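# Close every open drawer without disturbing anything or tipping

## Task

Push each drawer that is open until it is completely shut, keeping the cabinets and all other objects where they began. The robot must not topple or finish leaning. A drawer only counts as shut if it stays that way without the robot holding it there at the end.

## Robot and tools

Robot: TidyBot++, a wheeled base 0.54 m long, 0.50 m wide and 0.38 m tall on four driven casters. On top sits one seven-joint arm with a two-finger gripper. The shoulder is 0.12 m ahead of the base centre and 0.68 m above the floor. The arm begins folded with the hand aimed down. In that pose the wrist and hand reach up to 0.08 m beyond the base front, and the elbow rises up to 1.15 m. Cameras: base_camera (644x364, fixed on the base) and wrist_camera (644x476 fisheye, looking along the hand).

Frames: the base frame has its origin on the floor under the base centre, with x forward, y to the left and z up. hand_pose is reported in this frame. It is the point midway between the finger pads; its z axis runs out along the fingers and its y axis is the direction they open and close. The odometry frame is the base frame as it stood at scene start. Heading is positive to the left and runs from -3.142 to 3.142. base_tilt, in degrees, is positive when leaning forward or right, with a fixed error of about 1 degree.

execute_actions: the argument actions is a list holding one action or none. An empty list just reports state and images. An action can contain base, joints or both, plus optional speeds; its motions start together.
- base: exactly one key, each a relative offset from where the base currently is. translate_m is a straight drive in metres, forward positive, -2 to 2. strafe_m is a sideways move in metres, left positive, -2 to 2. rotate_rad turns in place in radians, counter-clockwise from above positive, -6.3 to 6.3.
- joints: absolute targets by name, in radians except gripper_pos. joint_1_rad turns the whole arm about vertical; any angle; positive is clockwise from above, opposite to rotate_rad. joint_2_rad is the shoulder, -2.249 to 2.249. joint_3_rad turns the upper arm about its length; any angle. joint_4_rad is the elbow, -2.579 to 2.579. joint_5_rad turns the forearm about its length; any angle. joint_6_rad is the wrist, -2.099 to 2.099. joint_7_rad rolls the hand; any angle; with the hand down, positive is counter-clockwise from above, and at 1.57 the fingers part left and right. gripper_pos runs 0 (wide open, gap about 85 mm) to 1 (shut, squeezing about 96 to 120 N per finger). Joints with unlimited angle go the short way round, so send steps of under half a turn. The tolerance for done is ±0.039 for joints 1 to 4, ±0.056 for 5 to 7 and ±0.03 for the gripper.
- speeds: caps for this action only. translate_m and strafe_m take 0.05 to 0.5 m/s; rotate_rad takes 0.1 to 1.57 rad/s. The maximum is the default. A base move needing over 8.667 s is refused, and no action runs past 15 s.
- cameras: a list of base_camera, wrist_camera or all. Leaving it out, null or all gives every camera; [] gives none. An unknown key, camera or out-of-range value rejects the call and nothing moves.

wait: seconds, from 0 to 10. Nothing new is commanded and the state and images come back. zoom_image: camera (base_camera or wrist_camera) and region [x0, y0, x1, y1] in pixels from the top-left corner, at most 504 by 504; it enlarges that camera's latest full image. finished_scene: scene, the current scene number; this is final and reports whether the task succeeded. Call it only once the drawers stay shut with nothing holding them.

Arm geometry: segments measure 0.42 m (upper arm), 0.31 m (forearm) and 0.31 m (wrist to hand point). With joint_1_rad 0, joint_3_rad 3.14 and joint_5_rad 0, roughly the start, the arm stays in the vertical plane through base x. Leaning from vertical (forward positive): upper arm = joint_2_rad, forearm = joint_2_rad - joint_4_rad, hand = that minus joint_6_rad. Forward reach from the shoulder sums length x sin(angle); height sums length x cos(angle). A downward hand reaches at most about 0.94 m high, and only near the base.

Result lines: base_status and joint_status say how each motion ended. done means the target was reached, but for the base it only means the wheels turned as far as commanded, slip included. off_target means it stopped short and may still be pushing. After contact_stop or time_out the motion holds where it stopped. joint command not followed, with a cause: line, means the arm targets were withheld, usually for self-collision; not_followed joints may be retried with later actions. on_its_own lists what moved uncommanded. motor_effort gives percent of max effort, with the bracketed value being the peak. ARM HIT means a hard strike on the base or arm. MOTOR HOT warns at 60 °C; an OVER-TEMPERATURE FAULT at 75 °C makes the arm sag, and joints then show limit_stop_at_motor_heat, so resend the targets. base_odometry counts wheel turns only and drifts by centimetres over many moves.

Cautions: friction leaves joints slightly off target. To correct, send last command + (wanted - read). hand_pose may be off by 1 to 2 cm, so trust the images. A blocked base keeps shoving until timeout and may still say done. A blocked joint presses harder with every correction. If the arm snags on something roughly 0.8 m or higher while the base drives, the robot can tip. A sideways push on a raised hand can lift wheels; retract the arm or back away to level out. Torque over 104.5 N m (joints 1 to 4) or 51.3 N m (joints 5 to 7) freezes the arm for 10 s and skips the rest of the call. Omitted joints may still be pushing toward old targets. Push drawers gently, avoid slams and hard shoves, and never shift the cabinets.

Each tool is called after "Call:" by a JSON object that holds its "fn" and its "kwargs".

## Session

Call:
{"fn": "execute_actions", "kwargs": {"actions": []}}

Scene clock: 0.00 s.
base_odometry: x=+0.000 y=+0.000 heading=+0.000 (m, m, rad; odometry frame)
base_tilt: forward=-0.2 right=+0.2 (deg)
base_status: not commanded
joint_positions: joint_1_rad=-0.047 joint_2_rad=-0.313 joint_3_rad=+3.163 joint_4_rad=-2.513 joint_5_rad=-0.016 joint_6_rad=-0.921 joint_7_rad=+1.565 gripper_pos=+0.000
joint_status: not commanded
motor_effort: joint_1_rad=-1 joint_2_rad=+0 joint_3_rad=+0 joint_4_rad=+8 joint_5_rad=+0 joint_6_rad=-2 joint_7_rad=-1 (%)
hand_pose: x=+0.2502 y=+0.0096 z=+0.5860 quat_wxyz=(-0.010, +1.000, +0.006, +0.010) (m; base frame)
pictures: base_camera, wrist_camera
camera_calibration (this result's frames):
wrist_camera: T_world_to_cam=[[0.0280655, -0.997181, -0.0695815, 0.0466894], [-0.999571, -0.028577, 0.00636619, 0.300876], [-0.00833667, 0.069373, -0.997556, 0.71854], [0, 0, 0, 1]] pos_world=[0.305427, 0.00530872, 0.718117]
Images, in order (width x height): base_camera 644x364, wrist_camera 644x476.

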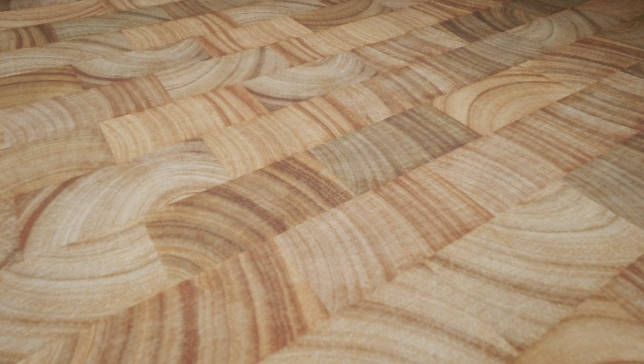

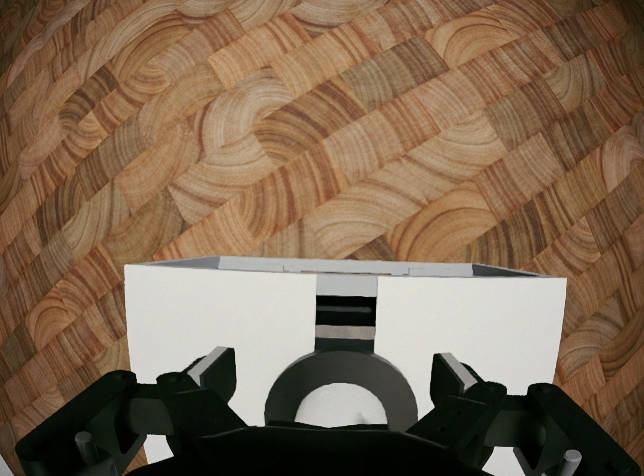

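Call:
{"fn": "execute_actions", "kwargs": {"actions": [{"joints": {"joint_6_rad": 0.5}}], "cameras": ["wrist_camera"]}}

Scene clock: 8.27 s.
base_odometry: x=+0.000 y=+0.000 heading=+0.000 (m, m, rad; odometry frame)
base_tilt: forward=-0.2 right=+0.2 (deg)
base_status: not commanded
joint_positions: joint_1_rad=-0.047 joint_2_rad=-0.313 joint_3_rad=+3.163 joint_4_rad=-2.513 joint_5_rad=-0.016 joint_6_rad=+0.483 joint_7_rad=+1.565 gripper_pos=+0.000
joint_status: all done
motor_effort: joint_1_rad=+0(0) joint_2_rad=-8(7) joint_3_rad=+0(0) joint_4_rad=+17(18) joint_5_rad=+0(0) joint_6_rad=+8(7) joint_7_rad=-1(1) (%)
hand_pose: x=+0.5518 y=+0.0096 z=+0.8519 quat_wxyz=(-0.015, +0.757, -0.002, +0.653) (m; base frame)
pictures: wrist_camera
camera_calibration (this result's frames):
wrist_camera: T_world_to_cam=[[0.0684521, -0.997503, -0.0174064, -0.0099705], [-0.172849, 0.00532557, -0.984934, 0.988698], [0.982567, 0.0704295, -0.172053, -0.263776], [0, 0, 0, 1]] pos_world=[0.430756, 0.00336667, 0.928245]
Images, in order (width x height): wrist_camera 644x476.

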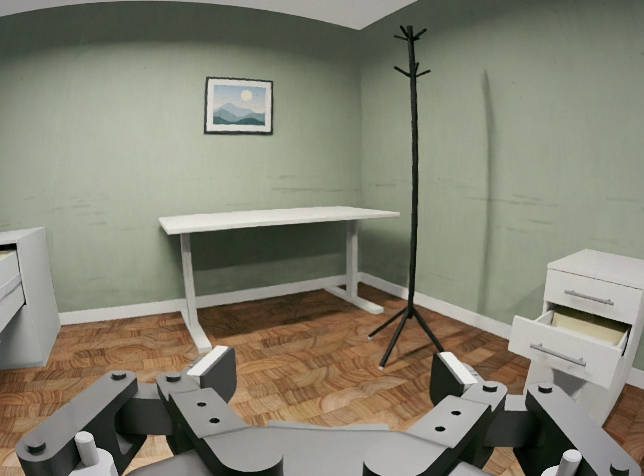

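Call:
{"fn": "execute_actions", "kwargs": {"actions": [{"base": {"rotate_rad": 0.8}, "joints": {"joint_1_rad": -0.8}}], "cameras": ["wrist_camera"]}}

Scene clock: 12.60 s.
base_odometry: x=+0.000 y=+0.000 heading=+0.800 (m, m, rad; odometry frame)
base_tilt: forward=-0.2 right=+0.2 (deg)
base_status: done
joint_positions: joint_1_rad=-0.775 joint_2_rad=-0.313 joint_3_rad=+3.163 joint_4_rad=-2.513 joint_5_rad=-0.016 joint_6_rad=+0.483 joint_7_rad=+1.565 gripper_pos=+0.000
joint_status: all done
motor_effort: joint_1_rad=-1(2) joint_2_rad=-8(8) joint_3_rad=+0(1) joint_4_rad=+18(18) joint_5_rad=+0(0) joint_6_rad=+8(8) joint_7_rad=-1(1) (%)
hand_pose: x=+0.4356 y=+0.2952 z=+0.8519 quat_wxyz=(-0.247, +0.708, +0.268, +0.605) (m; base frame)
pictures: wrist_camera
camera_calibration (this result's frames):
wrist_camera: T_world_to_cam=[[0.715033, -0.698874, -0.0174065, -0.0869136], [-0.132542, -0.111076, -0.984934, 0.983901], [0.686411, 0.706567, -0.172053, -0.228534], [0, 0, 0, 1]] pos_world=[0.349423, 0.21002, 0.928245]
Images, in order (width x height): wrist_camera 644x476.

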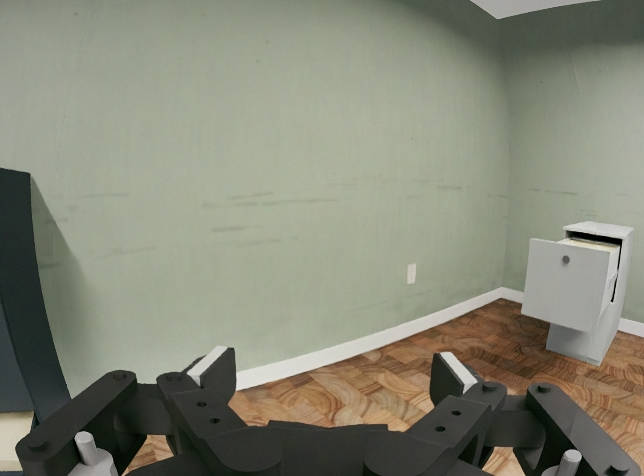

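Call:
{"fn": "execute_actions", "kwargs": {"actions": [{"base": {"rotate_rad": 0.8}, "joints": {"joint_1_rad": -1.5}}], "cameras": ["wrist_camera"]}}

Scene clock: 16.67 s.
base_odometry: x=+0.000 y=+0.000 heading=+1.599 (m, m, rad; odometry frame)
base_tilt: forward=-0.2 right=+0.2 (deg)
base_status: done
joint_positions: joint_1_rad=-1.476 joint_2_rad=-0.313 joint_3_rad=+3.163 joint_4_rad=-2.513 joint_5_rad=-0.016 joint_6_rad=+0.483 joint_7_rad=+1.565 gripper_pos=+0.000
joint_status: all done
motor_effort: joint_1_rad=-1(1) joint_2_rad=-7(9) joint_3_rad=+0(1) joint_4_rad=+18(18) joint_5_rad=-1(1) joint_6_rad=+7(8) joint_7_rad=-1(1) (%)
hand_pose: x=+0.1709 y=+0.4298 z=+0.8519 quat_wxyz=(-0.439, +0.573, +0.494, +0.484) (m; base frame)
pictures: wrist_camera
camera_calibration (this result's frames):
wrist_camera: T_world_to_cam=[[0.99713, -0.0736803, -0.0174064, -0.120483], [-0.0297809, -0.170347, -0.984934, 0.971673], [0.0696051, 0.982626, -0.172053, -0.155134], [0, 0, 0, 1]] pos_world=[0.159873, 0.309083, 0.928245]
Images, in order (width x height): wrist_camera 644x476.

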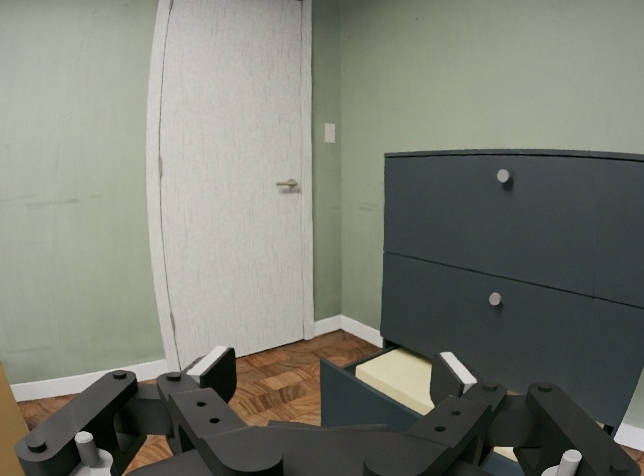

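Call:
{"fn": "execute_actions", "kwargs": {"actions": [{"base": {"rotate_rad": 0.8}, "joints": {"joint_1_rad": -2.2}}], "cameras": ["wrist_camera"]}}

Scene clock: 21.30 s.
base_odometry: x=+0.000 y=+0.000 heading=+2.399 (m, m, rad; odometry frame)
base_tilt: forward=-0.2 right=+0.2 (deg)
base_status: done
joint_positions: joint_1_rad=-2.176 joint_2_rad=-0.313 joint_3_rad=+3.163 joint_4_rad=-2.513 joint_5_rad=-0.016 joint_6_rad=+0.483 joint_7_rad=+1.565 gripper_pos=+0.000
joint_status: all done
motor_effort: joint_1_rad=-1(0) joint_2_rad=-7(8) joint_3_rad=+0(1) joint_4_rad=+17(18) joint_5_rad=-1(0) joint_6_rad=+8(8) joint_7_rad=-1(1) (%)
hand_pose: x=-0.1182 y=+0.3621 z=+0.8519 quat_wxyz=(-0.579, +0.369, +0.661, +0.304) (m; base frame)
pictures: wrist_camera
camera_calibration (this result's frames):
wrist_camera: T_world_to_cam=[[0.810049, 0.586104, -0.0174062, -0.0982207], [0.0869798, -0.149465, -0.984934, 0.957778], [-0.579875, 0.796331, -0.172053, -0.0778459], [0, 0, 0, 1]] pos_world=[-0.0488846, 0.262713, 0.928245]
Images, in order (width x height): wrist_camera 644x476.

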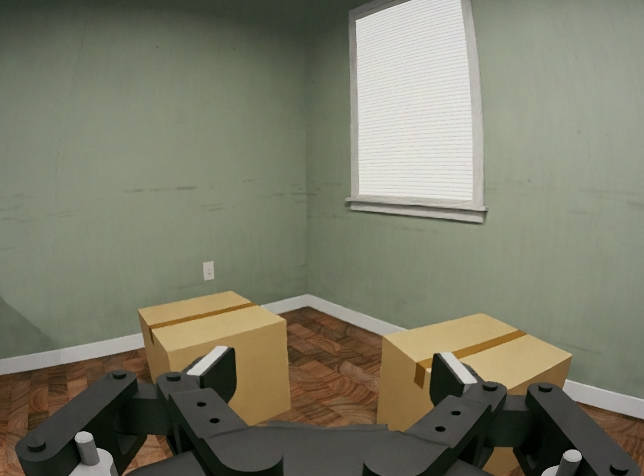

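Call:
{"fn": "execute_actions", "kwargs": {"actions": [{"base": {"strafe_m": 0.6}, "joints": {"joint_1_rad": 0.25, "gripper_pos": 0.92}}]}}

Scene clock: 107.27 s.
base_odometry: x=-0.405 y=-0.443 heading=+2.400 (m, m, rad; odometry frame)
base_tilt: forward=-0.2 right=+0.2 (deg)
base_status: done
joint_positions: joint_1_rad=+0.226 joint_2_rad=-0.313 joint_3_rad=+3.163 joint_4_rad=-2.513 joint_5_rad=-0.016 joint_6_rad=+0.483 joint_7_rad=+1.565 gripper_pos=+0.920
joint_status: all done
motor_effort: joint_1_rad=-1(0) joint_2_rad=-7(10) joint_3_rad=+0(1) joint_4_rad=+19(19) joint_5_rad=+0(1) joint_6_rad=+8(8) joint_7_rad=-1(1) (%)
hand_pose: x=+0.5383 y=-0.1076 z=+0.8519 quat_wxyz=(+0.074, +0.750, -0.105, +0.649) (m; base frame)
pictures: base_camera, wrist_camera
camera_calibration (this result's frames):
wrist_camera: T_world_to_cam=[[-0.203365, -0.978948, -0.0174065, 0.0223759], [-0.164994, 0.0517887, -0.984934, 0.987763], [0.965101, -0.19743, -0.172053, -0.261698], [0, 0, 0, 1]] pos_world=[0.420091, -0.080917, 0.928245]
Images, in order (width x height): base_camera 644x364, wrist_camera 644x476.

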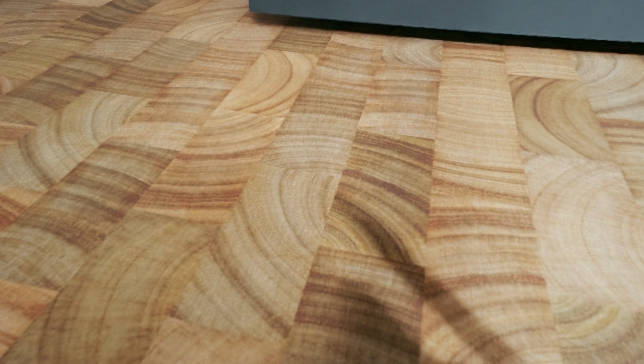

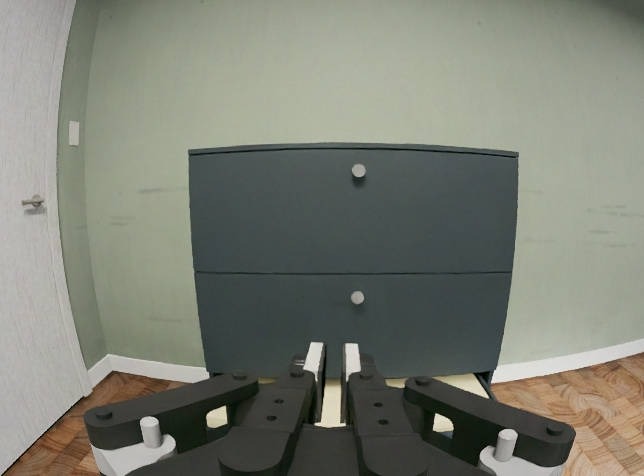

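Call:
{"fn": "execute_actions", "kwargs": {"actions": [{"base": {"rotate_rad": -0.235}, "joints": {"joint_1_rad": 0.02, "joint_2_rad": 2.0, "joint_4_rad": -1.14, "joint_6_rad": 1.6}}]}}

Scene clock: 142.70 s.
base_odometry: x=-0.405 y=-0.443 heading=+2.165 (m, m, rad; odometry frame)
base_tilt: forward=-0.1 right=+0.2 (deg)
base_status: done
joint_positions: joint_1_rad=+0.046 joint_2_rad=+1.985 joint_3_rad=+3.163 joint_4_rad=-1.158 joint_5_rad=-0.016 joint_6_rad=+1.558 joint_7_rad=+1.565 gripper_pos=+0.920
joint_status: all done
motor_effort: joint_1_rad=+0(1) joint_2_rad=-42(51) joint_3_rad=-1(1) joint_4_rad=+4(19) joint_5_rad=+0(1) joint_6_rad=+8(8) joint_7_rad=-1(1) (%)
hand_pose: x=+0.8137 y=-0.0393 z=+0.1934 quat_wxyz=(+0.024, +0.712, -0.014, +0.702) (m; base frame)
pictures: base_camera, wrist_camera
camera_calibration (this result's frames):
wrist_camera: T_world_to_cam=[[-0.00345094, -0.999595, 0.0282559, -0.0384842], [-0.0432221, -0.0280806, -0.998671, 0.281508], [0.99906, -0.00466764, -0.0431077, -0.672231], [0, 0, 0, 1]] pos_world=[0.683633, -0.0337015, 0.253243]
Images, in order (width x height): base_camera 644x364, wrist_camera 644x476.

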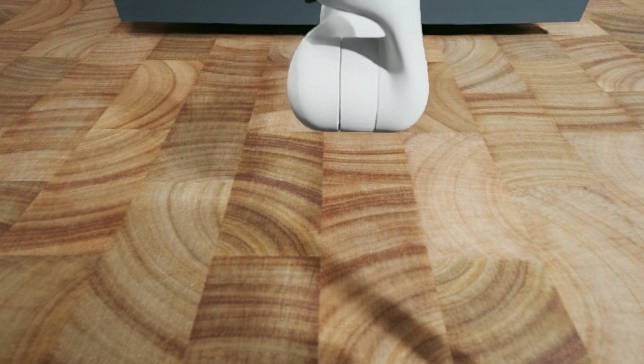

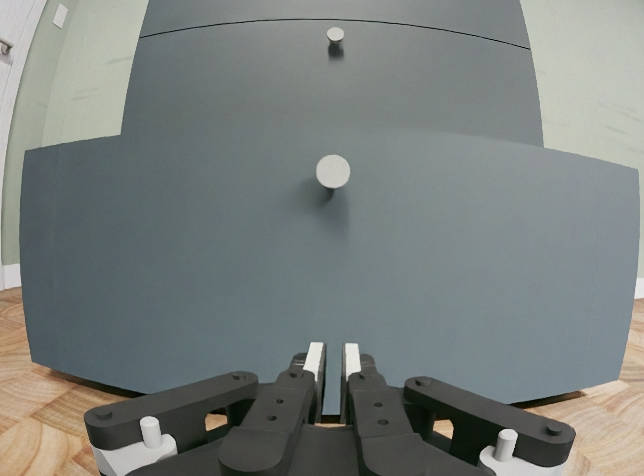

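Call:
{"fn": "execute_actions", "kwargs": {"actions": [{"base": {"translate_m": 0.42}, "speeds": {"translate_m": 0.14}}]}}

Scene clock: 155.00 s.
base_odometry: x=-0.640 y=-0.094 heading=+2.165 (m, m, rad; odometry frame)
base_tilt: forward=-0.1 right=+0.2 (deg)
base_status: done
joint_positions: joint_1_rad=+0.038 joint_2_rad=+2.019 joint_3_rad=+3.163 joint_4_rad=-1.157 joint_5_rad=-0.016 joint_6_rad=+1.583 joint_7_rad=+1.565 gripper_pos=+0.920
joint_status: not commanded
motor_effort: joint_1_rad=-1(4) joint_2_rad=-42(55) joint_3_rad=+0(2) joint_4_rad=+4(14) joint_5_rad=+0(2) joint_6_rad=+8(11) joint_7_rad=-1(1) (%)
hand_pose: x=+0.7980 y=-0.0331 z=+0.1786 quat_wxyz=(+0.021, +0.715, -0.011, +0.699) (m; base frame)
pictures: base_camera, wrist_camera
camera_calibration (this result's frames):
wrist_camera: T_world_to_cam=[[0.00502897, -0.999592, 0.0281067, -0.0387483], [-0.0500331, -0.0283234, -0.998346, 0.27153], [0.998735, 0.00361438, -0.0501551, -0.655354], [0, 0, 0, 1]] pos_world=[0.668305, -0.0286732, 0.239301]
Images, in order (width x height): base_camera 644x364, wrist_camera 644x476.

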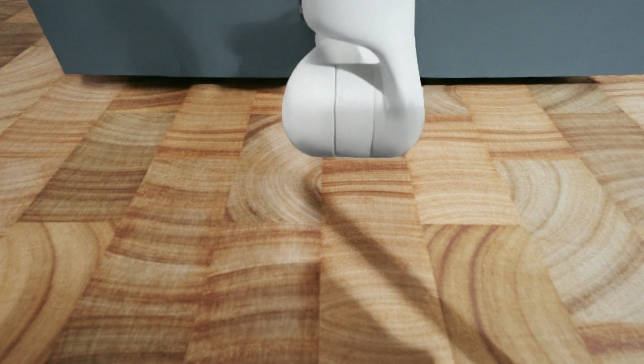

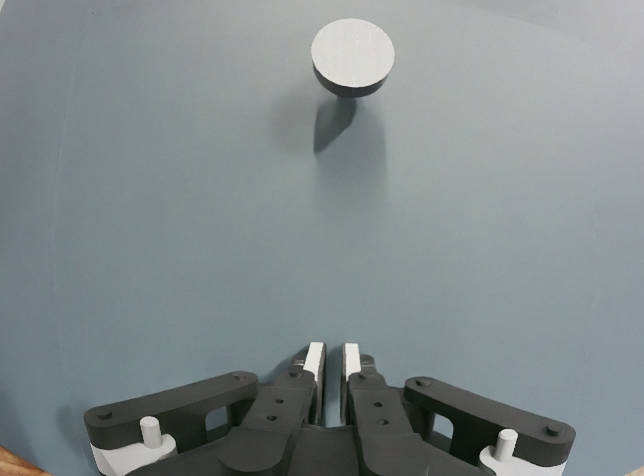

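Call:
{"fn": "execute_actions", "kwargs": {"actions": [{"base": {"translate_m": 0.05}, "speeds": {"translate_m": 0.07}}]}}

Scene clock: 159.40 s.
base_odometry: x=-0.668 y=-0.053 heading=+2.164 (m, m, rad; odometry frame)
base_tilt: forward=-0.1 right=+0.2 (deg)
base_status: done
joint_positions: joint_1_rad=+0.038 joint_2_rad=+2.036 joint_3_rad=+3.163 joint_4_rad=-1.163 joint_5_rad=-0.016 joint_6_rad=+1.585 joint_7_rad=+1.565 gripper_pos=+0.920
joint_status: not commanded
motor_effort: joint_1_rad=-1(1) joint_2_rad=-43(53) joint_3_rad=-1(1) joint_4_rad=+6(12) joint_5_rad=+0(1) joint_6_rad=+8(9) joint_7_rad=-1(1) (%)
hand_pose: x=+0.7869 y=-0.0328 z=+0.1654 quat_wxyz=(+0.021, +0.722, -0.011, +0.691) (m; base frame)
pictures: base_camera, wrist_camera
camera_calibration (this result's frames):
wrist_camera: T_world_to_cam=[[0.00555881, -0.999614, 0.0272254, -0.0382075], [-0.0718125, -0.0275546, -0.997037, 0.27477], [0.997403, 0.00358721, -0.0719379, -0.640285], [0, 0, 0, 1]] pos_world=[0.658566, -0.0283248, 0.228936]
Images, in order (width x height): base_camera 644x364, wrist_camera 644x476.

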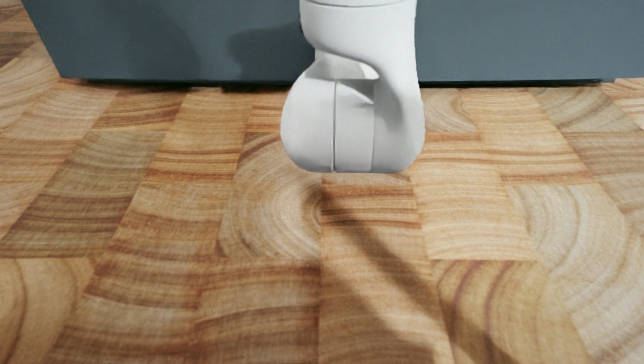

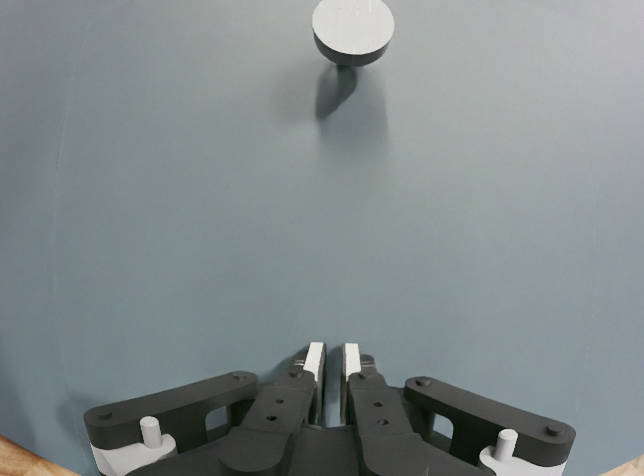

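Call:
{"fn": "execute_actions", "kwargs": {"actions": [{"base": {"translate_m": 0.03}, "speeds": {"translate_m": 0.05}}]}}

Scene clock: 162.70 s.
base_odometry: x=-0.685 y=-0.028 heading=+2.164 (m, m, rad; odometry frame)
base_tilt: forward=-0.1 right=+0.2 (deg)
base_status: done
joint_positions: joint_1_rad=+0.038 joint_2_rad=+2.041 joint_3_rad=+3.163 joint_4_rad=-1.167 joint_5_rad=-0.016 joint_6_rad=+1.587 joint_7_rad=+1.565 gripper_pos=+0.920
joint_status: not commanded
motor_effort: joint_1_rad=-1(1) joint_2_rad=-44(53) joint_3_rad=-1(1) joint_4_rad=+6(12) joint_5_rad=+0(2) joint_6_rad=+8(9) joint_7_rad=-1(1) (%)
hand_pose: x=+0.7830 y=-0.0326 z=+0.1615 quat_wxyz=(+0.021, +0.725, -0.011, +0.689) (m; base frame)
pictures: base_camera, wrist_camera
camera_calibration (this result's frames):
wrist_camera: T_world_to_cam=[[0.00582482, -0.999619, 0.026968, -0.0380471], [-0.0788021, -0.0273434, -0.996515, 0.276044], [0.996873, 0.00367939, -0.0789314, -0.635161], [0, 0, 0, 1]] pos_world=[0.655149, -0.0281476, 0.225973]
Images, in order (width x height): base_camera 644x364, wrist_camera 644x476.

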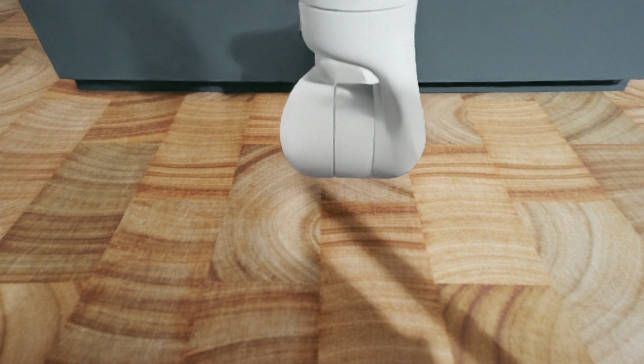

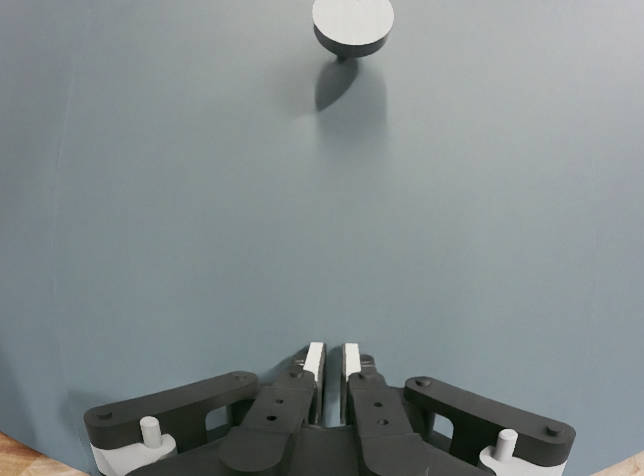

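Call:
{"fn": "execute_actions", "kwargs": {"actions": [{"base": {"translate_m": 0.025}, "speeds": {"translate_m": 0.05}}]}}

Scene clock: 166.63 s.
base_odometry: x=-0.699 y=-0.007 heading=+2.163 (m, m, rad; odometry frame)
base_tilt: forward=-0.2 right=+0.2 (deg)
base_status: done
joint_positions: joint_1_rad=+0.038 joint_2_rad=+2.054 joint_3_rad=+3.163 joint_4_rad=-1.176 joint_5_rad=-0.016 joint_6_rad=+1.593 joint_7_rad=+1.565 gripper_pos=+0.920
joint_status: not commanded
motor_effort: joint_1_rad=-1(1) joint_2_rad=-53(64) joint_3_rad=-1(1) joint_4_rad=+10(22) joint_5_rad=-1(2) joint_6_rad=+9(10) joint_7_rad=-1(1) (%)
hand_pose: x=+0.7739 y=-0.0321 z=+0.1528 quat_wxyz=(+0.021, +0.730, -0.011, +0.683) (m; base frame)
pictures: base_camera, wrist_camera
camera_calibration (this result's frames):
wrist_camera: T_world_to_cam=[[0.00639191, -0.99963, 0.026423, -0.0376647], [-0.0937601, -0.0269062, -0.995231, 0.278066], [0.995574, 0.003884, -0.0938974, -0.623448], [0, 0, 0, 1]] pos_world=[0.647001, -0.0277476, 0.219195]
Images, in order (width x height): base_camera 644x364, wrist_camera 644x476.

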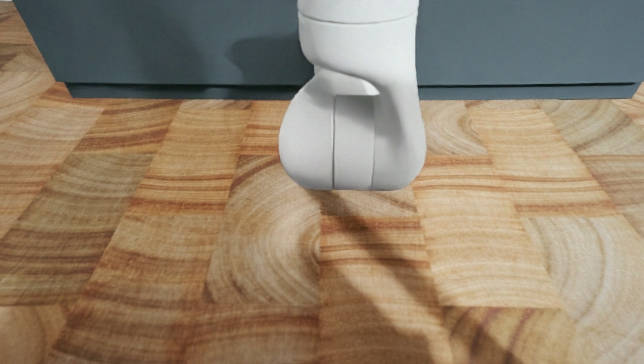

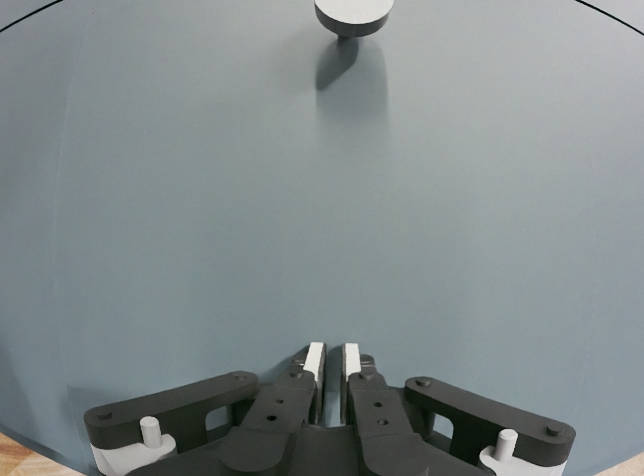

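Call:
{"fn": "execute_actions", "kwargs": {"actions": [{"base": {"translate_m": 0.015}, "speeds": {"translate_m": 0.05}}], "cameras": ["wrist_camera"]}}

Scene clock: 170.67 s.
base_odometry: x=-0.707 y=+0.005 heading=+2.163 (m, m, rad; odometry frame)
base_tilt: forward=-0.1 right=+0.2 (deg)
base_status: done
joint_positions: joint_1_rad=+0.038 joint_2_rad=+2.072 joint_3_rad=+3.163 joint_4_rad=-1.191 joint_5_rad=-0.016 joint_6_rad=+1.595 joint_7_rad=+1.565 gripper_pos=+0.920
joint_status: not commanded
motor_effort: joint_1_rad=-2(1) joint_2_rad=-52(57) joint_3_rad=-1(1) joint_4_rad=+11(16) joint_5_rad=+1(2) joint_6_rad=+9(10) joint_7_rad=-1(1) (%)
hand_pose: x=+0.7590 y=-0.0315 z=+0.1374 quat_wxyz=(+0.020, +0.740, -0.011, +0.672) (m; base frame)
pictures: wrist_camera
camera_calibration (this result's frames):
wrist_camera: T_world_to_cam=[[0.00711501, -0.999657, 0.0251974, -0.0369912], [-0.124558, -0.0258878, -0.991874, 0.284312], [0.992187, 0.00391864, -0.1247, -0.603257], [0, 0, 0, 1]] pos_world=[0.63422, -0.0272544, 0.207708]
Images, in order (width x height): wrist_camera 644x476.

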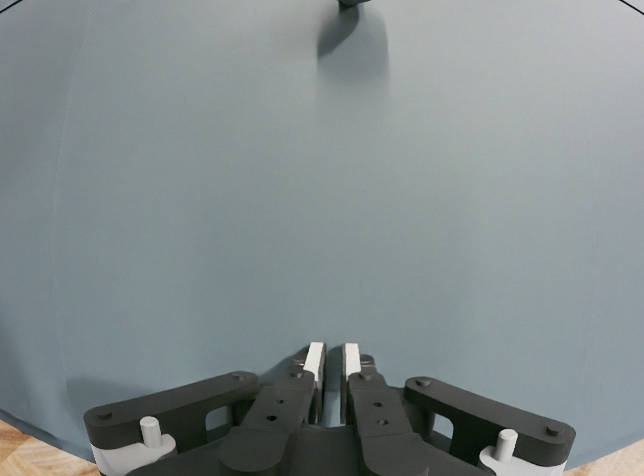

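Call:
{"fn": "execute_actions", "kwargs": {"actions": [{"base": {"translate_m": -0.32}}]}}

Scene clock: 199.17 s.
base_odometry: x=-0.529 y=-0.261 heading=+2.162 (m, m, rad; odometry frame)
base_tilt: forward=-0.1 right=+0.2 (deg)
base_status: done
joint_positions: joint_1_rad=+0.036 joint_2_rad=+1.997 joint_3_rad=+3.163 joint_4_rad=-1.143 joint_5_rad=-0.016 joint_6_rad=+1.595 joint_7_rad=+1.565 gripper_pos=+0.920
joint_status: not commanded
motor_effort: joint_1_rad=-1(2) joint_2_rad=-42(51) joint_3_rad=-1(1) joint_4_rad=+5(11) joint_5_rad=-1(1) joint_6_rad=+8(10) joint_7_rad=-1(1) (%)
hand_pose: x=+0.8133 y=-0.0322 z=+0.2019 quat_wxyz=(+0.020, +0.697, -0.010, +0.716) (m; base frame)
pictures: base_camera, wrist_camera
camera_calibration (this result's frames):
wrist_camera: T_world_to_cam=[[0.00609698, -0.999526, 0.0301604, -0.0397807], [-0.00138204, -0.0301694, -0.999544, 0.256216], [0.99998, 0.00605252, -0.00156532, -0.680214], [0, 0, 0, 1]] pos_world=[0.680798, -0.027915, 0.256234]
Images, in order (width x height): base_camera 644x364, wrist_camera 644x476.

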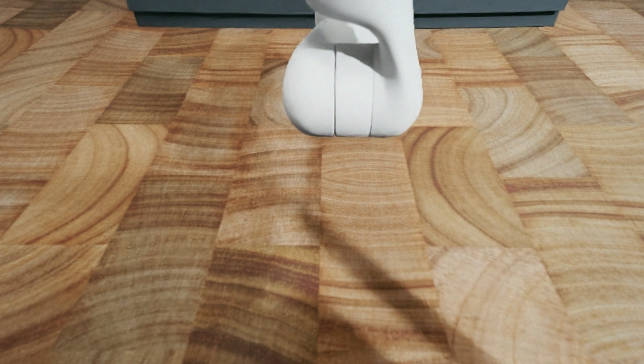

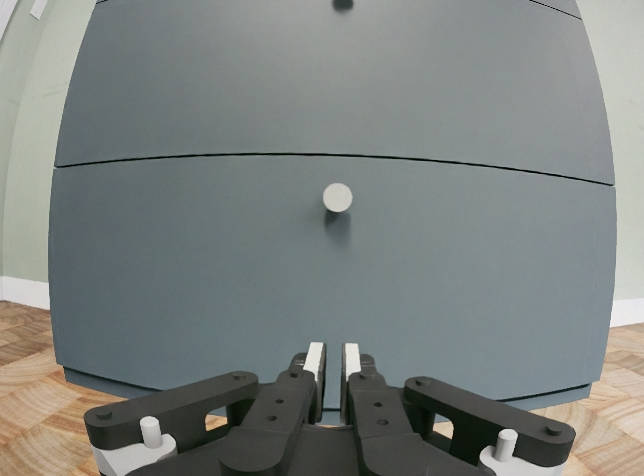

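Call:
{"fn": "zoom_image", "kwargs": {"camera": "wrist_camera", "region": [30, 130, 110, 200]}}

Call:
{"fn": "zoom_image", "kwargs": {"camera": "wrist_camera", "region": [564, 145, 644, 215]}}

Region (30, 130, 110, 200) of wrist_camera's 644x476 image, scaled by 6.300; it fills the top 441 rows of this view, and the rest is white.

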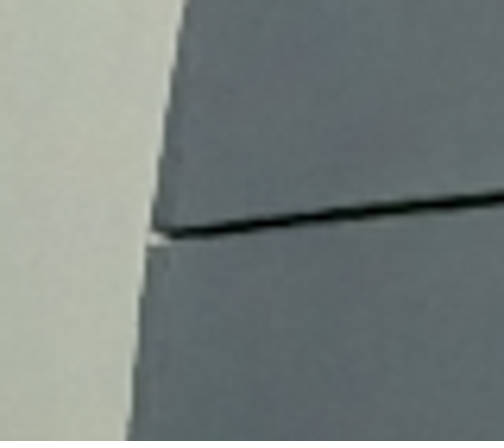

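Region (564, 145, 644, 215) of wrist_camera's 644x476 image, scaled by 6.300; it fills the top 441 rows of this view, and the rest is white.

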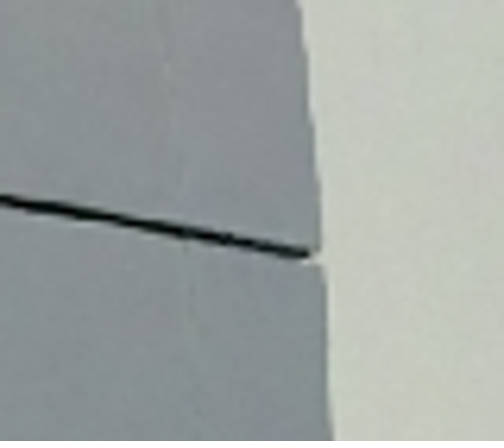

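Call:
{"fn": "execute_actions", "kwargs": {"actions": [{"base": {"rotate_rad": -1.568}, "joints": {"joint_1_rad": 0.0, "joint_2_rad": 1.3, "joint_4_rad": -1.84, "joint_6_rad": 1.6}}], "cameras": ["wrist_camera"]}}

Call:
{"fn": "execute_actions", "kwargs": {"actions": [{"base": {"translate_m": 1.15}}]}}

Scene clock: 207.20 s.
base_odometry: x=-0.529 y=-0.261 heading=+0.594 (m, m, rad; odometry frame)
base_tilt: forward=-0.1 right=+0.2 (deg)
base_status: done
joint_positions: joint_1_rad=+0.016 joint_2_rad=+1.323 joint_3_rad=+3.168 joint_4_rad=-1.824 joint_5_rad=-0.016 joint_6_rad=+1.595 joint_7_rad=+1.565 gripper_pos=+0.920
joint_status: all done
motor_effort: joint_1_rad=-1(8) joint_2_rad=-44(45) joint_3_rad=-1(4) joint_4_rad=+4(4) joint_5_rad=+0(1) joint_6_rad=+8(8) joint_7_rad=-1(1) (%)
hand_pose: x=+0.8360 y=-0.0251 z=+0.4763 quat_wxyz=(+0.021, +0.700, -0.006, +0.714) (m; base frame)
pictures: wrist_camera
camera_calibration (this result's frames):
wrist_camera: T_world_to_cam=[[0.011278, -0.999284, 0.0361233, -0.0483463], [-0.00941251, -0.0362301, -0.999299, 0.53718], [0.999892, 0.0109301, -0.00981438, -0.698432], [0, 0, 0, 1]] pos_world=[0.703958, -0.0212156, 0.531695]
Images, in order (width x height): wrist_camera 644x476.

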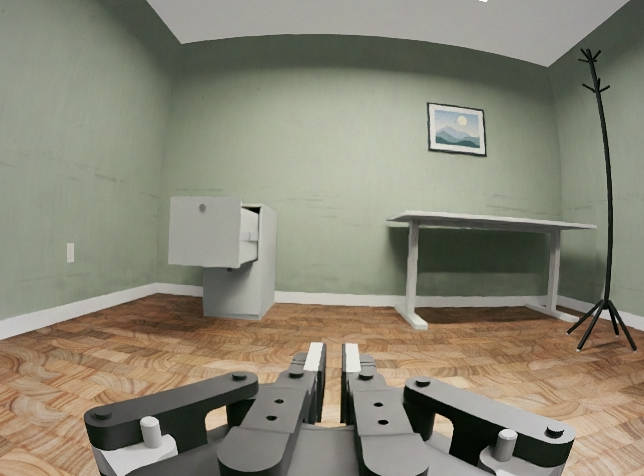

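Scene clock: 210.87 s.
base_odometry: x=+0.425 y=+0.382 heading=+0.594 (m, m, rad; odometry frame)
base_tilt: forward=-0.1 right=+0.2 (deg)
base_status: done
joint_positions: joint_1_rad=+0.016 joint_2_rad=+1.322 joint_3_rad=+3.168 joint_4_rad=-1.828 joint_5_rad=-0.016 joint_6_rad=+1.595 joint_7_rad=+1.565 gripper_pos=+0.920
joint_status: not commanded
motor_effort: joint_1_rad=-1(0) joint_2_rad=-44(46) joint_3_rad=+0(1) joint_4_rad=+4(5) joint_5_rad=+0(0) joint_6_rad=+8(8) joint_7_rad=-1(1) (%)
hand_pose: x=+0.8352 y=-0.0251 z=+0.4759 quat_wxyz=(+0.021, +0.701, -0.006, +0.713) (m; base frame)
pictures: base_camera, wrist_camera
camera_calibration (this result's frames):
wrist_camera: T_world_to_cam=[[0.0112819, -0.999287, 0.0360365, -0.0482905], [-0.0117906, -0.0361692, -0.999276, 0.53881], [0.999867, 0.0108489, -0.0121902, -0.69645], [0, 0, 0, 1]] pos_world=[0.703255, -0.021212, 0.531671]
Images, in order (width x height): base_camera 644x364, wrist_camera 644x476.

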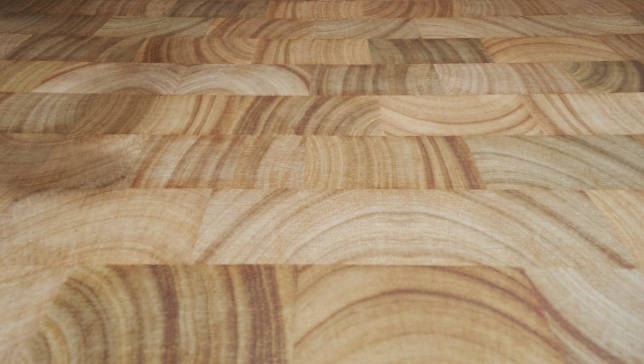

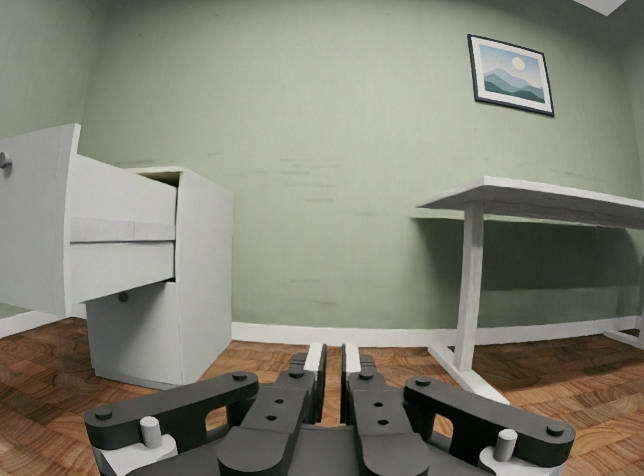

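Call:
{"fn": "execute_actions", "kwargs": {"actions": [{"base": {"strafe_m": 0.7}}]}}

Scene clock: 221.70 s.
base_odometry: x=+0.033 y=+0.963 heading=+0.593 (m, m, rad; odometry frame)
base_tilt: forward=-0.1 right=+0.2 (deg)
base_status: done
joint_positions: joint_1_rad=+0.008 joint_2_rad=+1.322 joint_3_rad=+3.168 joint_4_rad=-1.828 joint_5_rad=-0.016 joint_6_rad=+1.595 joint_7_rad=+1.565 gripper_pos=+0.920
joint_status: not commanded
motor_effort: joint_1_rad=-1(5) joint_2_rad=-44(44) joint_3_rad=-1(3) joint_4_rad=+5(4) joint_5_rad=+0(1) joint_6_rad=+8(8) joint_7_rad=-1(1) (%)
hand_pose: x=+0.8353 y=-0.0194 z=+0.4759 quat_wxyz=(+0.018, +0.701, -0.004, +0.713) (m; base frame)
pictures: base_camera, wrist_camera
camera_calibration (this result's frames):
wrist_camera: T_world_to_cam=[[0.0193286, -0.999164, 0.0360359, -0.0492476], [-0.0115177, -0.0362627, -0.999276, 0.538785], [0.999747, 0.0188996, -0.0122089, -0.696421], [0, 0, 0, 1]] pos_world=[0.703402, -0.0165065, 0.531667]
Images, in order (width x height): base_camera 644x364, wrist_camera 644x476.

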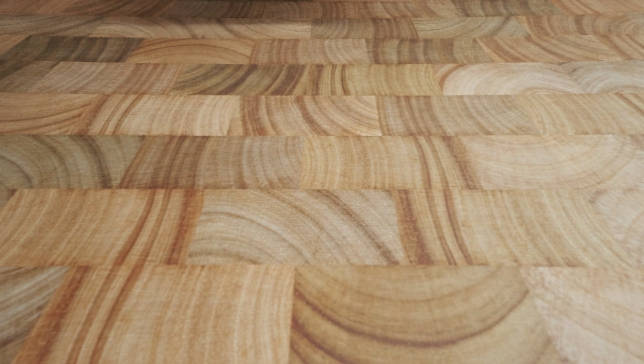

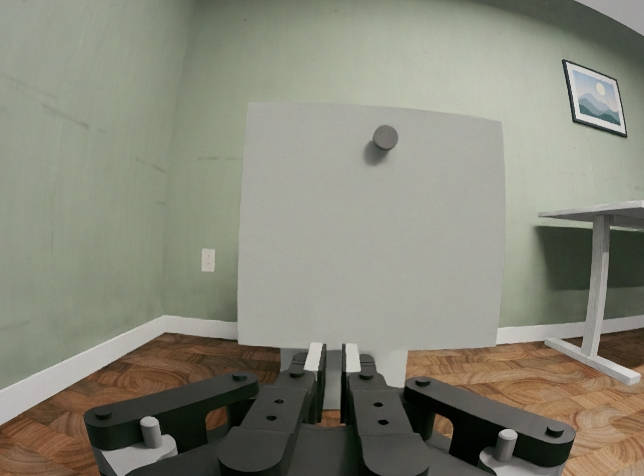

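Call:
{"fn": "execute_actions", "kwargs": {"actions": [{"base": {"translate_m": 0.27}, "joints": {"joint_1_rad": 0.095}}]}}

Scene clock: 233.60 s.
base_odometry: x=+0.257 y=+1.114 heading=+0.594 (m, m, rad; odometry frame)
base_tilt: forward=-0.1 right=+0.2 (deg)
base_status: done
joint_positions: joint_1_rad=+0.085 joint_2_rad=+1.321 joint_3_rad=+3.168 joint_4_rad=-1.829 joint_5_rad=-0.016 joint_6_rad=+1.595 joint_7_rad=+1.565 gripper_pos=+0.920
joint_status: all done
motor_effort: joint_1_rad=+0(4) joint_2_rad=-44(46) joint_3_rad=-1(2) joint_4_rad=+4(5) joint_5_rad=+0(1) joint_6_rad=+8(8) joint_7_rad=-1(1) (%)
hand_pose: x=+0.8317 y=-0.0740 z=+0.4766 quat_wxyz=(+0.045, +0.700, -0.030, +0.712) (m; base frame)
pictures: base_camera, wrist_camera
camera_calibration (this result's frames):
wrist_camera: T_world_to_cam=[[-0.0570429, -0.997721, 0.0360302, -0.0401564], [-0.0140682, -0.0352821, -0.999278, 0.539581], [0.998273, -0.0575086, -0.0120235, -0.696242], [0, 0, 0, 1]] pos_world=[0.70034, -0.0610672, 0.532268]
Images, in order (width x height): base_camera 644x364, wrist_camera 644x476.

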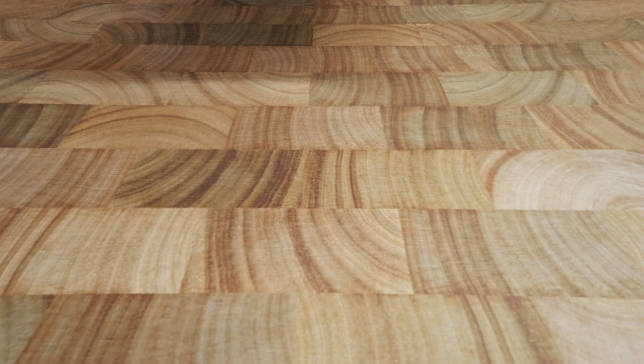

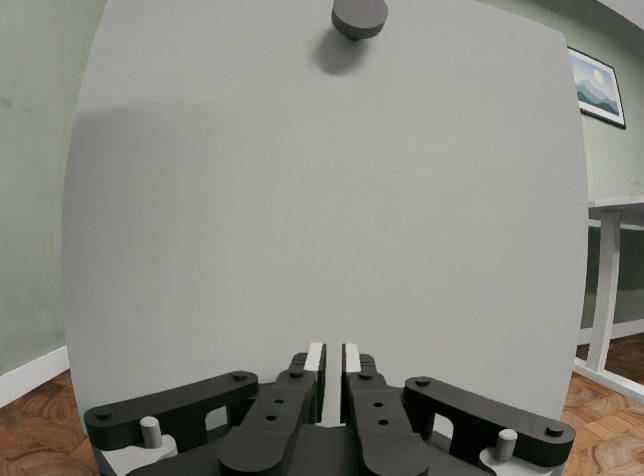

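Call:
{"fn": "execute_actions", "kwargs": {"actions": [{"base": {"translate_m": 0.46}, "speeds": {"translate_m": 0.14}}]}}

Scene clock: 240.27 s.
base_odometry: x=+0.638 y=+1.372 heading=+0.594 (m, m, rad; odometry frame)
base_tilt: forward=-0.1 right=+0.2 (deg)
base_status: done
joint_positions: joint_1_rad=+0.085 joint_2_rad=+1.319 joint_3_rad=+3.168 joint_4_rad=-1.847 joint_5_rad=-0.016 joint_6_rad=+1.598 joint_7_rad=+1.565 gripper_pos=+0.920
joint_status: not commanded
motor_effort: joint_1_rad=-1(3) joint_2_rad=-43(47) joint_3_rad=-1(2) joint_4_rad=+4(14) joint_5_rad=+0(1) joint_6_rad=+8(8) joint_7_rad=-1(1) (%)
hand_pose: x=+0.8265 y=-0.0737 z=+0.4735 quat_wxyz=(+0.045, +0.705, -0.031, +0.707) (m; base frame)
pictures: base_camera, wrist_camera
camera_calibration (this result's frames):
wrist_camera: T_world_to_cam=[[-0.056992, -0.997741, 0.0355569, -0.0398418], [-0.026873, -0.0340688, -0.999058, 0.547062], [0.998013, -0.0578939, -0.0248706, -0.684852], [0, 0, 0, 1]] pos_world=[0.695921, -0.0607628, 0.530931]
Images, in order (width x height): base_camera 644x364, wrist_camera 644x476.

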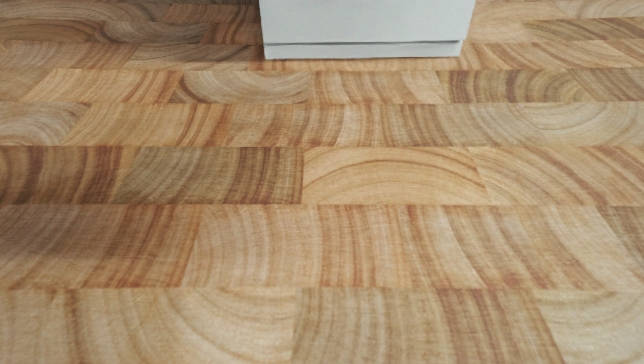

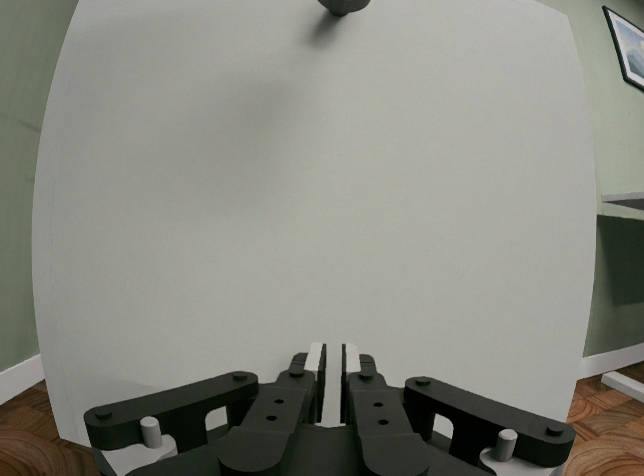

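Call:
{"fn": "execute_actions", "kwargs": {"actions": [{"base": {"translate_m": 0.07}, "speeds": {"translate_m": 0.08}}]}}

Scene clock: 245.70 s.
base_odometry: x=+0.697 y=+1.411 heading=+0.594 (m, m, rad; odometry frame)
base_tilt: forward=-0.2 right=+0.2 (deg)
base_status: done
joint_positions: joint_1_rad=+0.085 joint_2_rad=+1.318 joint_3_rad=+3.168 joint_4_rad=-1.849 joint_5_rad=-0.016 joint_6_rad=+1.599 joint_7_rad=+1.565 gripper_pos=+0.920
joint_status: not commanded
motor_effort: joint_1_rad=+0(1) joint_2_rad=-44(49) joint_3_rad=-1(1) joint_4_rad=+3(17) joint_5_rad=+0(1) joint_6_rad=+8(8) joint_7_rad=-1(1) (%)
hand_pose: x=+0.8261 y=-0.0737 z=+0.4737 quat_wxyz=(+0.045, +0.705, -0.031, +0.707) (m; base frame)
pictures: base_camera, wrist_camera
camera_calibration (this result's frames):
wrist_camera: T_world_to_cam=[[-0.0570061, -0.997741, 0.0355372, -0.0398193], [-0.0274476, -0.0340154, -0.999044, 0.547683], [0.997996, -0.0579271, -0.0254465, -0.684116], [0, 0, 0, 1]] pos_world=[0.695508, -0.0607286, 0.531166]
Images, in order (width x height): base_camera 644x364, wrist_camera 644x476.

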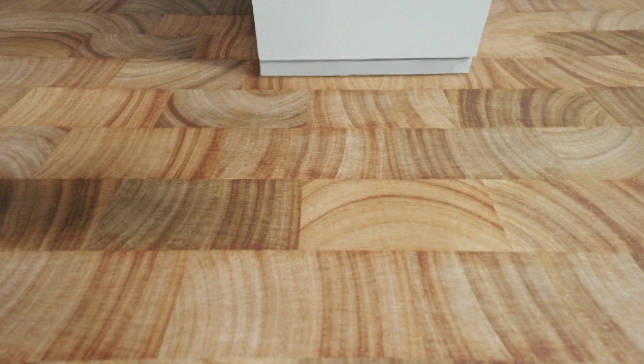

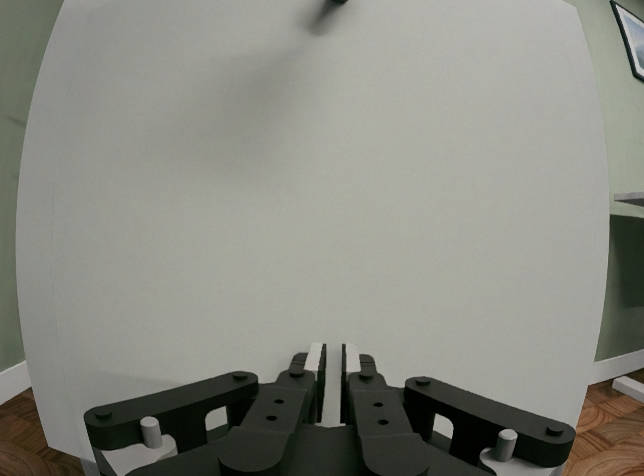

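Call:
{"fn": "execute_actions", "kwargs": {"actions": [{"base": {"translate_m": 0.03}, "speeds": {"translate_m": 0.05}}]}}

Scene clock: 248.70 s.
base_odometry: x=+0.721 y=+1.428 heading=+0.594 (m, m, rad; odometry frame)
base_tilt: forward=-0.1 right=+0.2 (deg)
base_status: done
joint_positions: joint_1_rad=+0.085 joint_2_rad=+1.318 joint_3_rad=+3.168 joint_4_rad=-1.850 joint_5_rad=-0.016 joint_6_rad=+1.599 joint_7_rad=+1.565 gripper_pos=+0.920
joint_status: not commanded
motor_effort: joint_1_rad=-1(1) joint_2_rad=-44(48) joint_3_rad=-1(1) joint_4_rad=+3(11) joint_5_rad=+0(1) joint_6_rad=+7(8) joint_7_rad=-1(1) (%)
hand_pose: x=+0.8259 y=-0.0736 z=+0.4737 quat_wxyz=(+0.045, +0.705, -0.031, +0.707) (m; base frame)
pictures: base_camera, wrist_camera
camera_calibration (this result's frames):
wrist_camera: T_world_to_cam=[[-0.0570103, -0.997742, 0.0355201, -0.0398062], [-0.0279327, -0.03397, -0.999032, 0.54808], [0.997983, -0.0579473, -0.025933, -0.68365], [0, 0, 0, 1]] pos_world=[0.695311, -0.0607137, 0.531234]
Images, in order (width x height): base_camera 644x364, wrist_camera 644x476.

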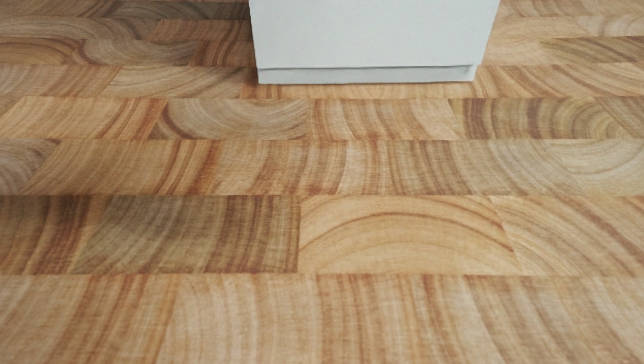

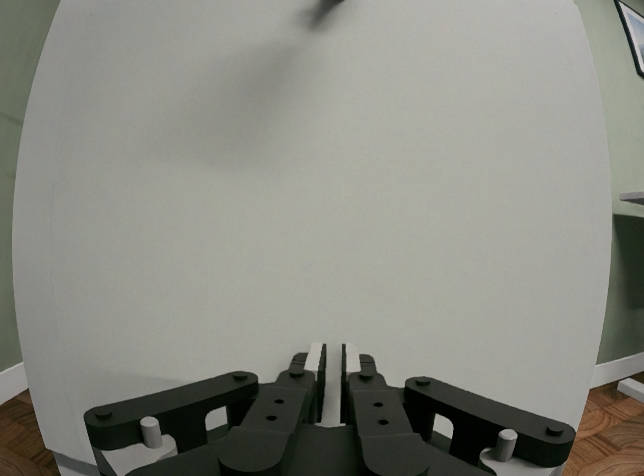

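Call:
{"fn": "execute_actions", "kwargs": {"actions": []}}

Scene clock: 261.23 s.
base_odometry: x=+0.721 y=+1.428 heading=+0.594 (m, m, rad; odometry frame)
base_tilt: forward=-0.1 right=+0.2 (deg)
base_status: done
joint_positions: joint_1_rad=+0.085 joint_2_rad=+1.318 joint_3_rad=+3.168 joint_4_rad=-1.850 joint_5_rad=-0.016 joint_6_rad=+1.599 joint_7_rad=+1.565 gripper_pos=+0.920
joint_status: not commanded
motor_effort: joint_1_rad=-1(1) joint_2_rad=-43(48) joint_3_rad=-1(1) joint_4_rad=+4(11) joint_5_rad=-1(1) joint_6_rad=+8(8) joint_7_rad=-1(1) (%)
hand_pose: x=+0.8259 y=-0.0736 z=+0.4737 quat_wxyz=(+0.045, +0.705, -0.031, +0.707) (m; base frame)
pictures: base_camera, wrist_camera
camera_calibration (this result's frames):
wrist_camera: T_world_to_cam=[[-0.0570104, -0.997742, 0.03552, -0.0398062], [-0.0279323, -0.0339699, -0.999032, 0.548079], [0.997983, -0.0579474, -0.0259326, -0.683651], [0, 0, 0, 1]] pos_world=[0.695311, -0.0607138, 0.531234]
Images, in order (width x height): base_camera 644x364, wrist_camera 644x476.

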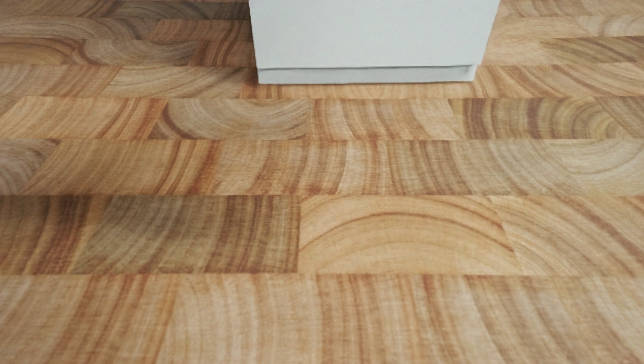

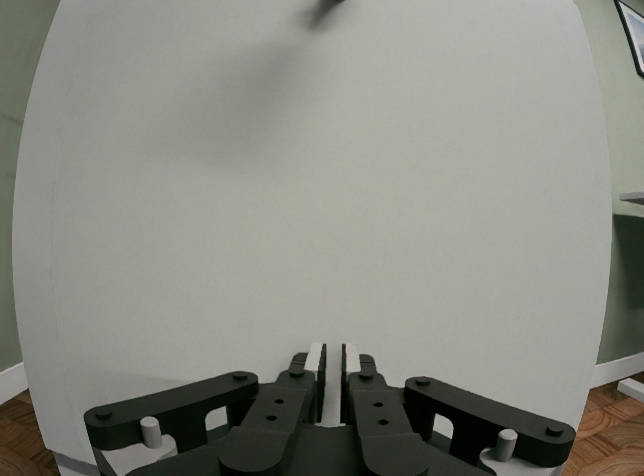

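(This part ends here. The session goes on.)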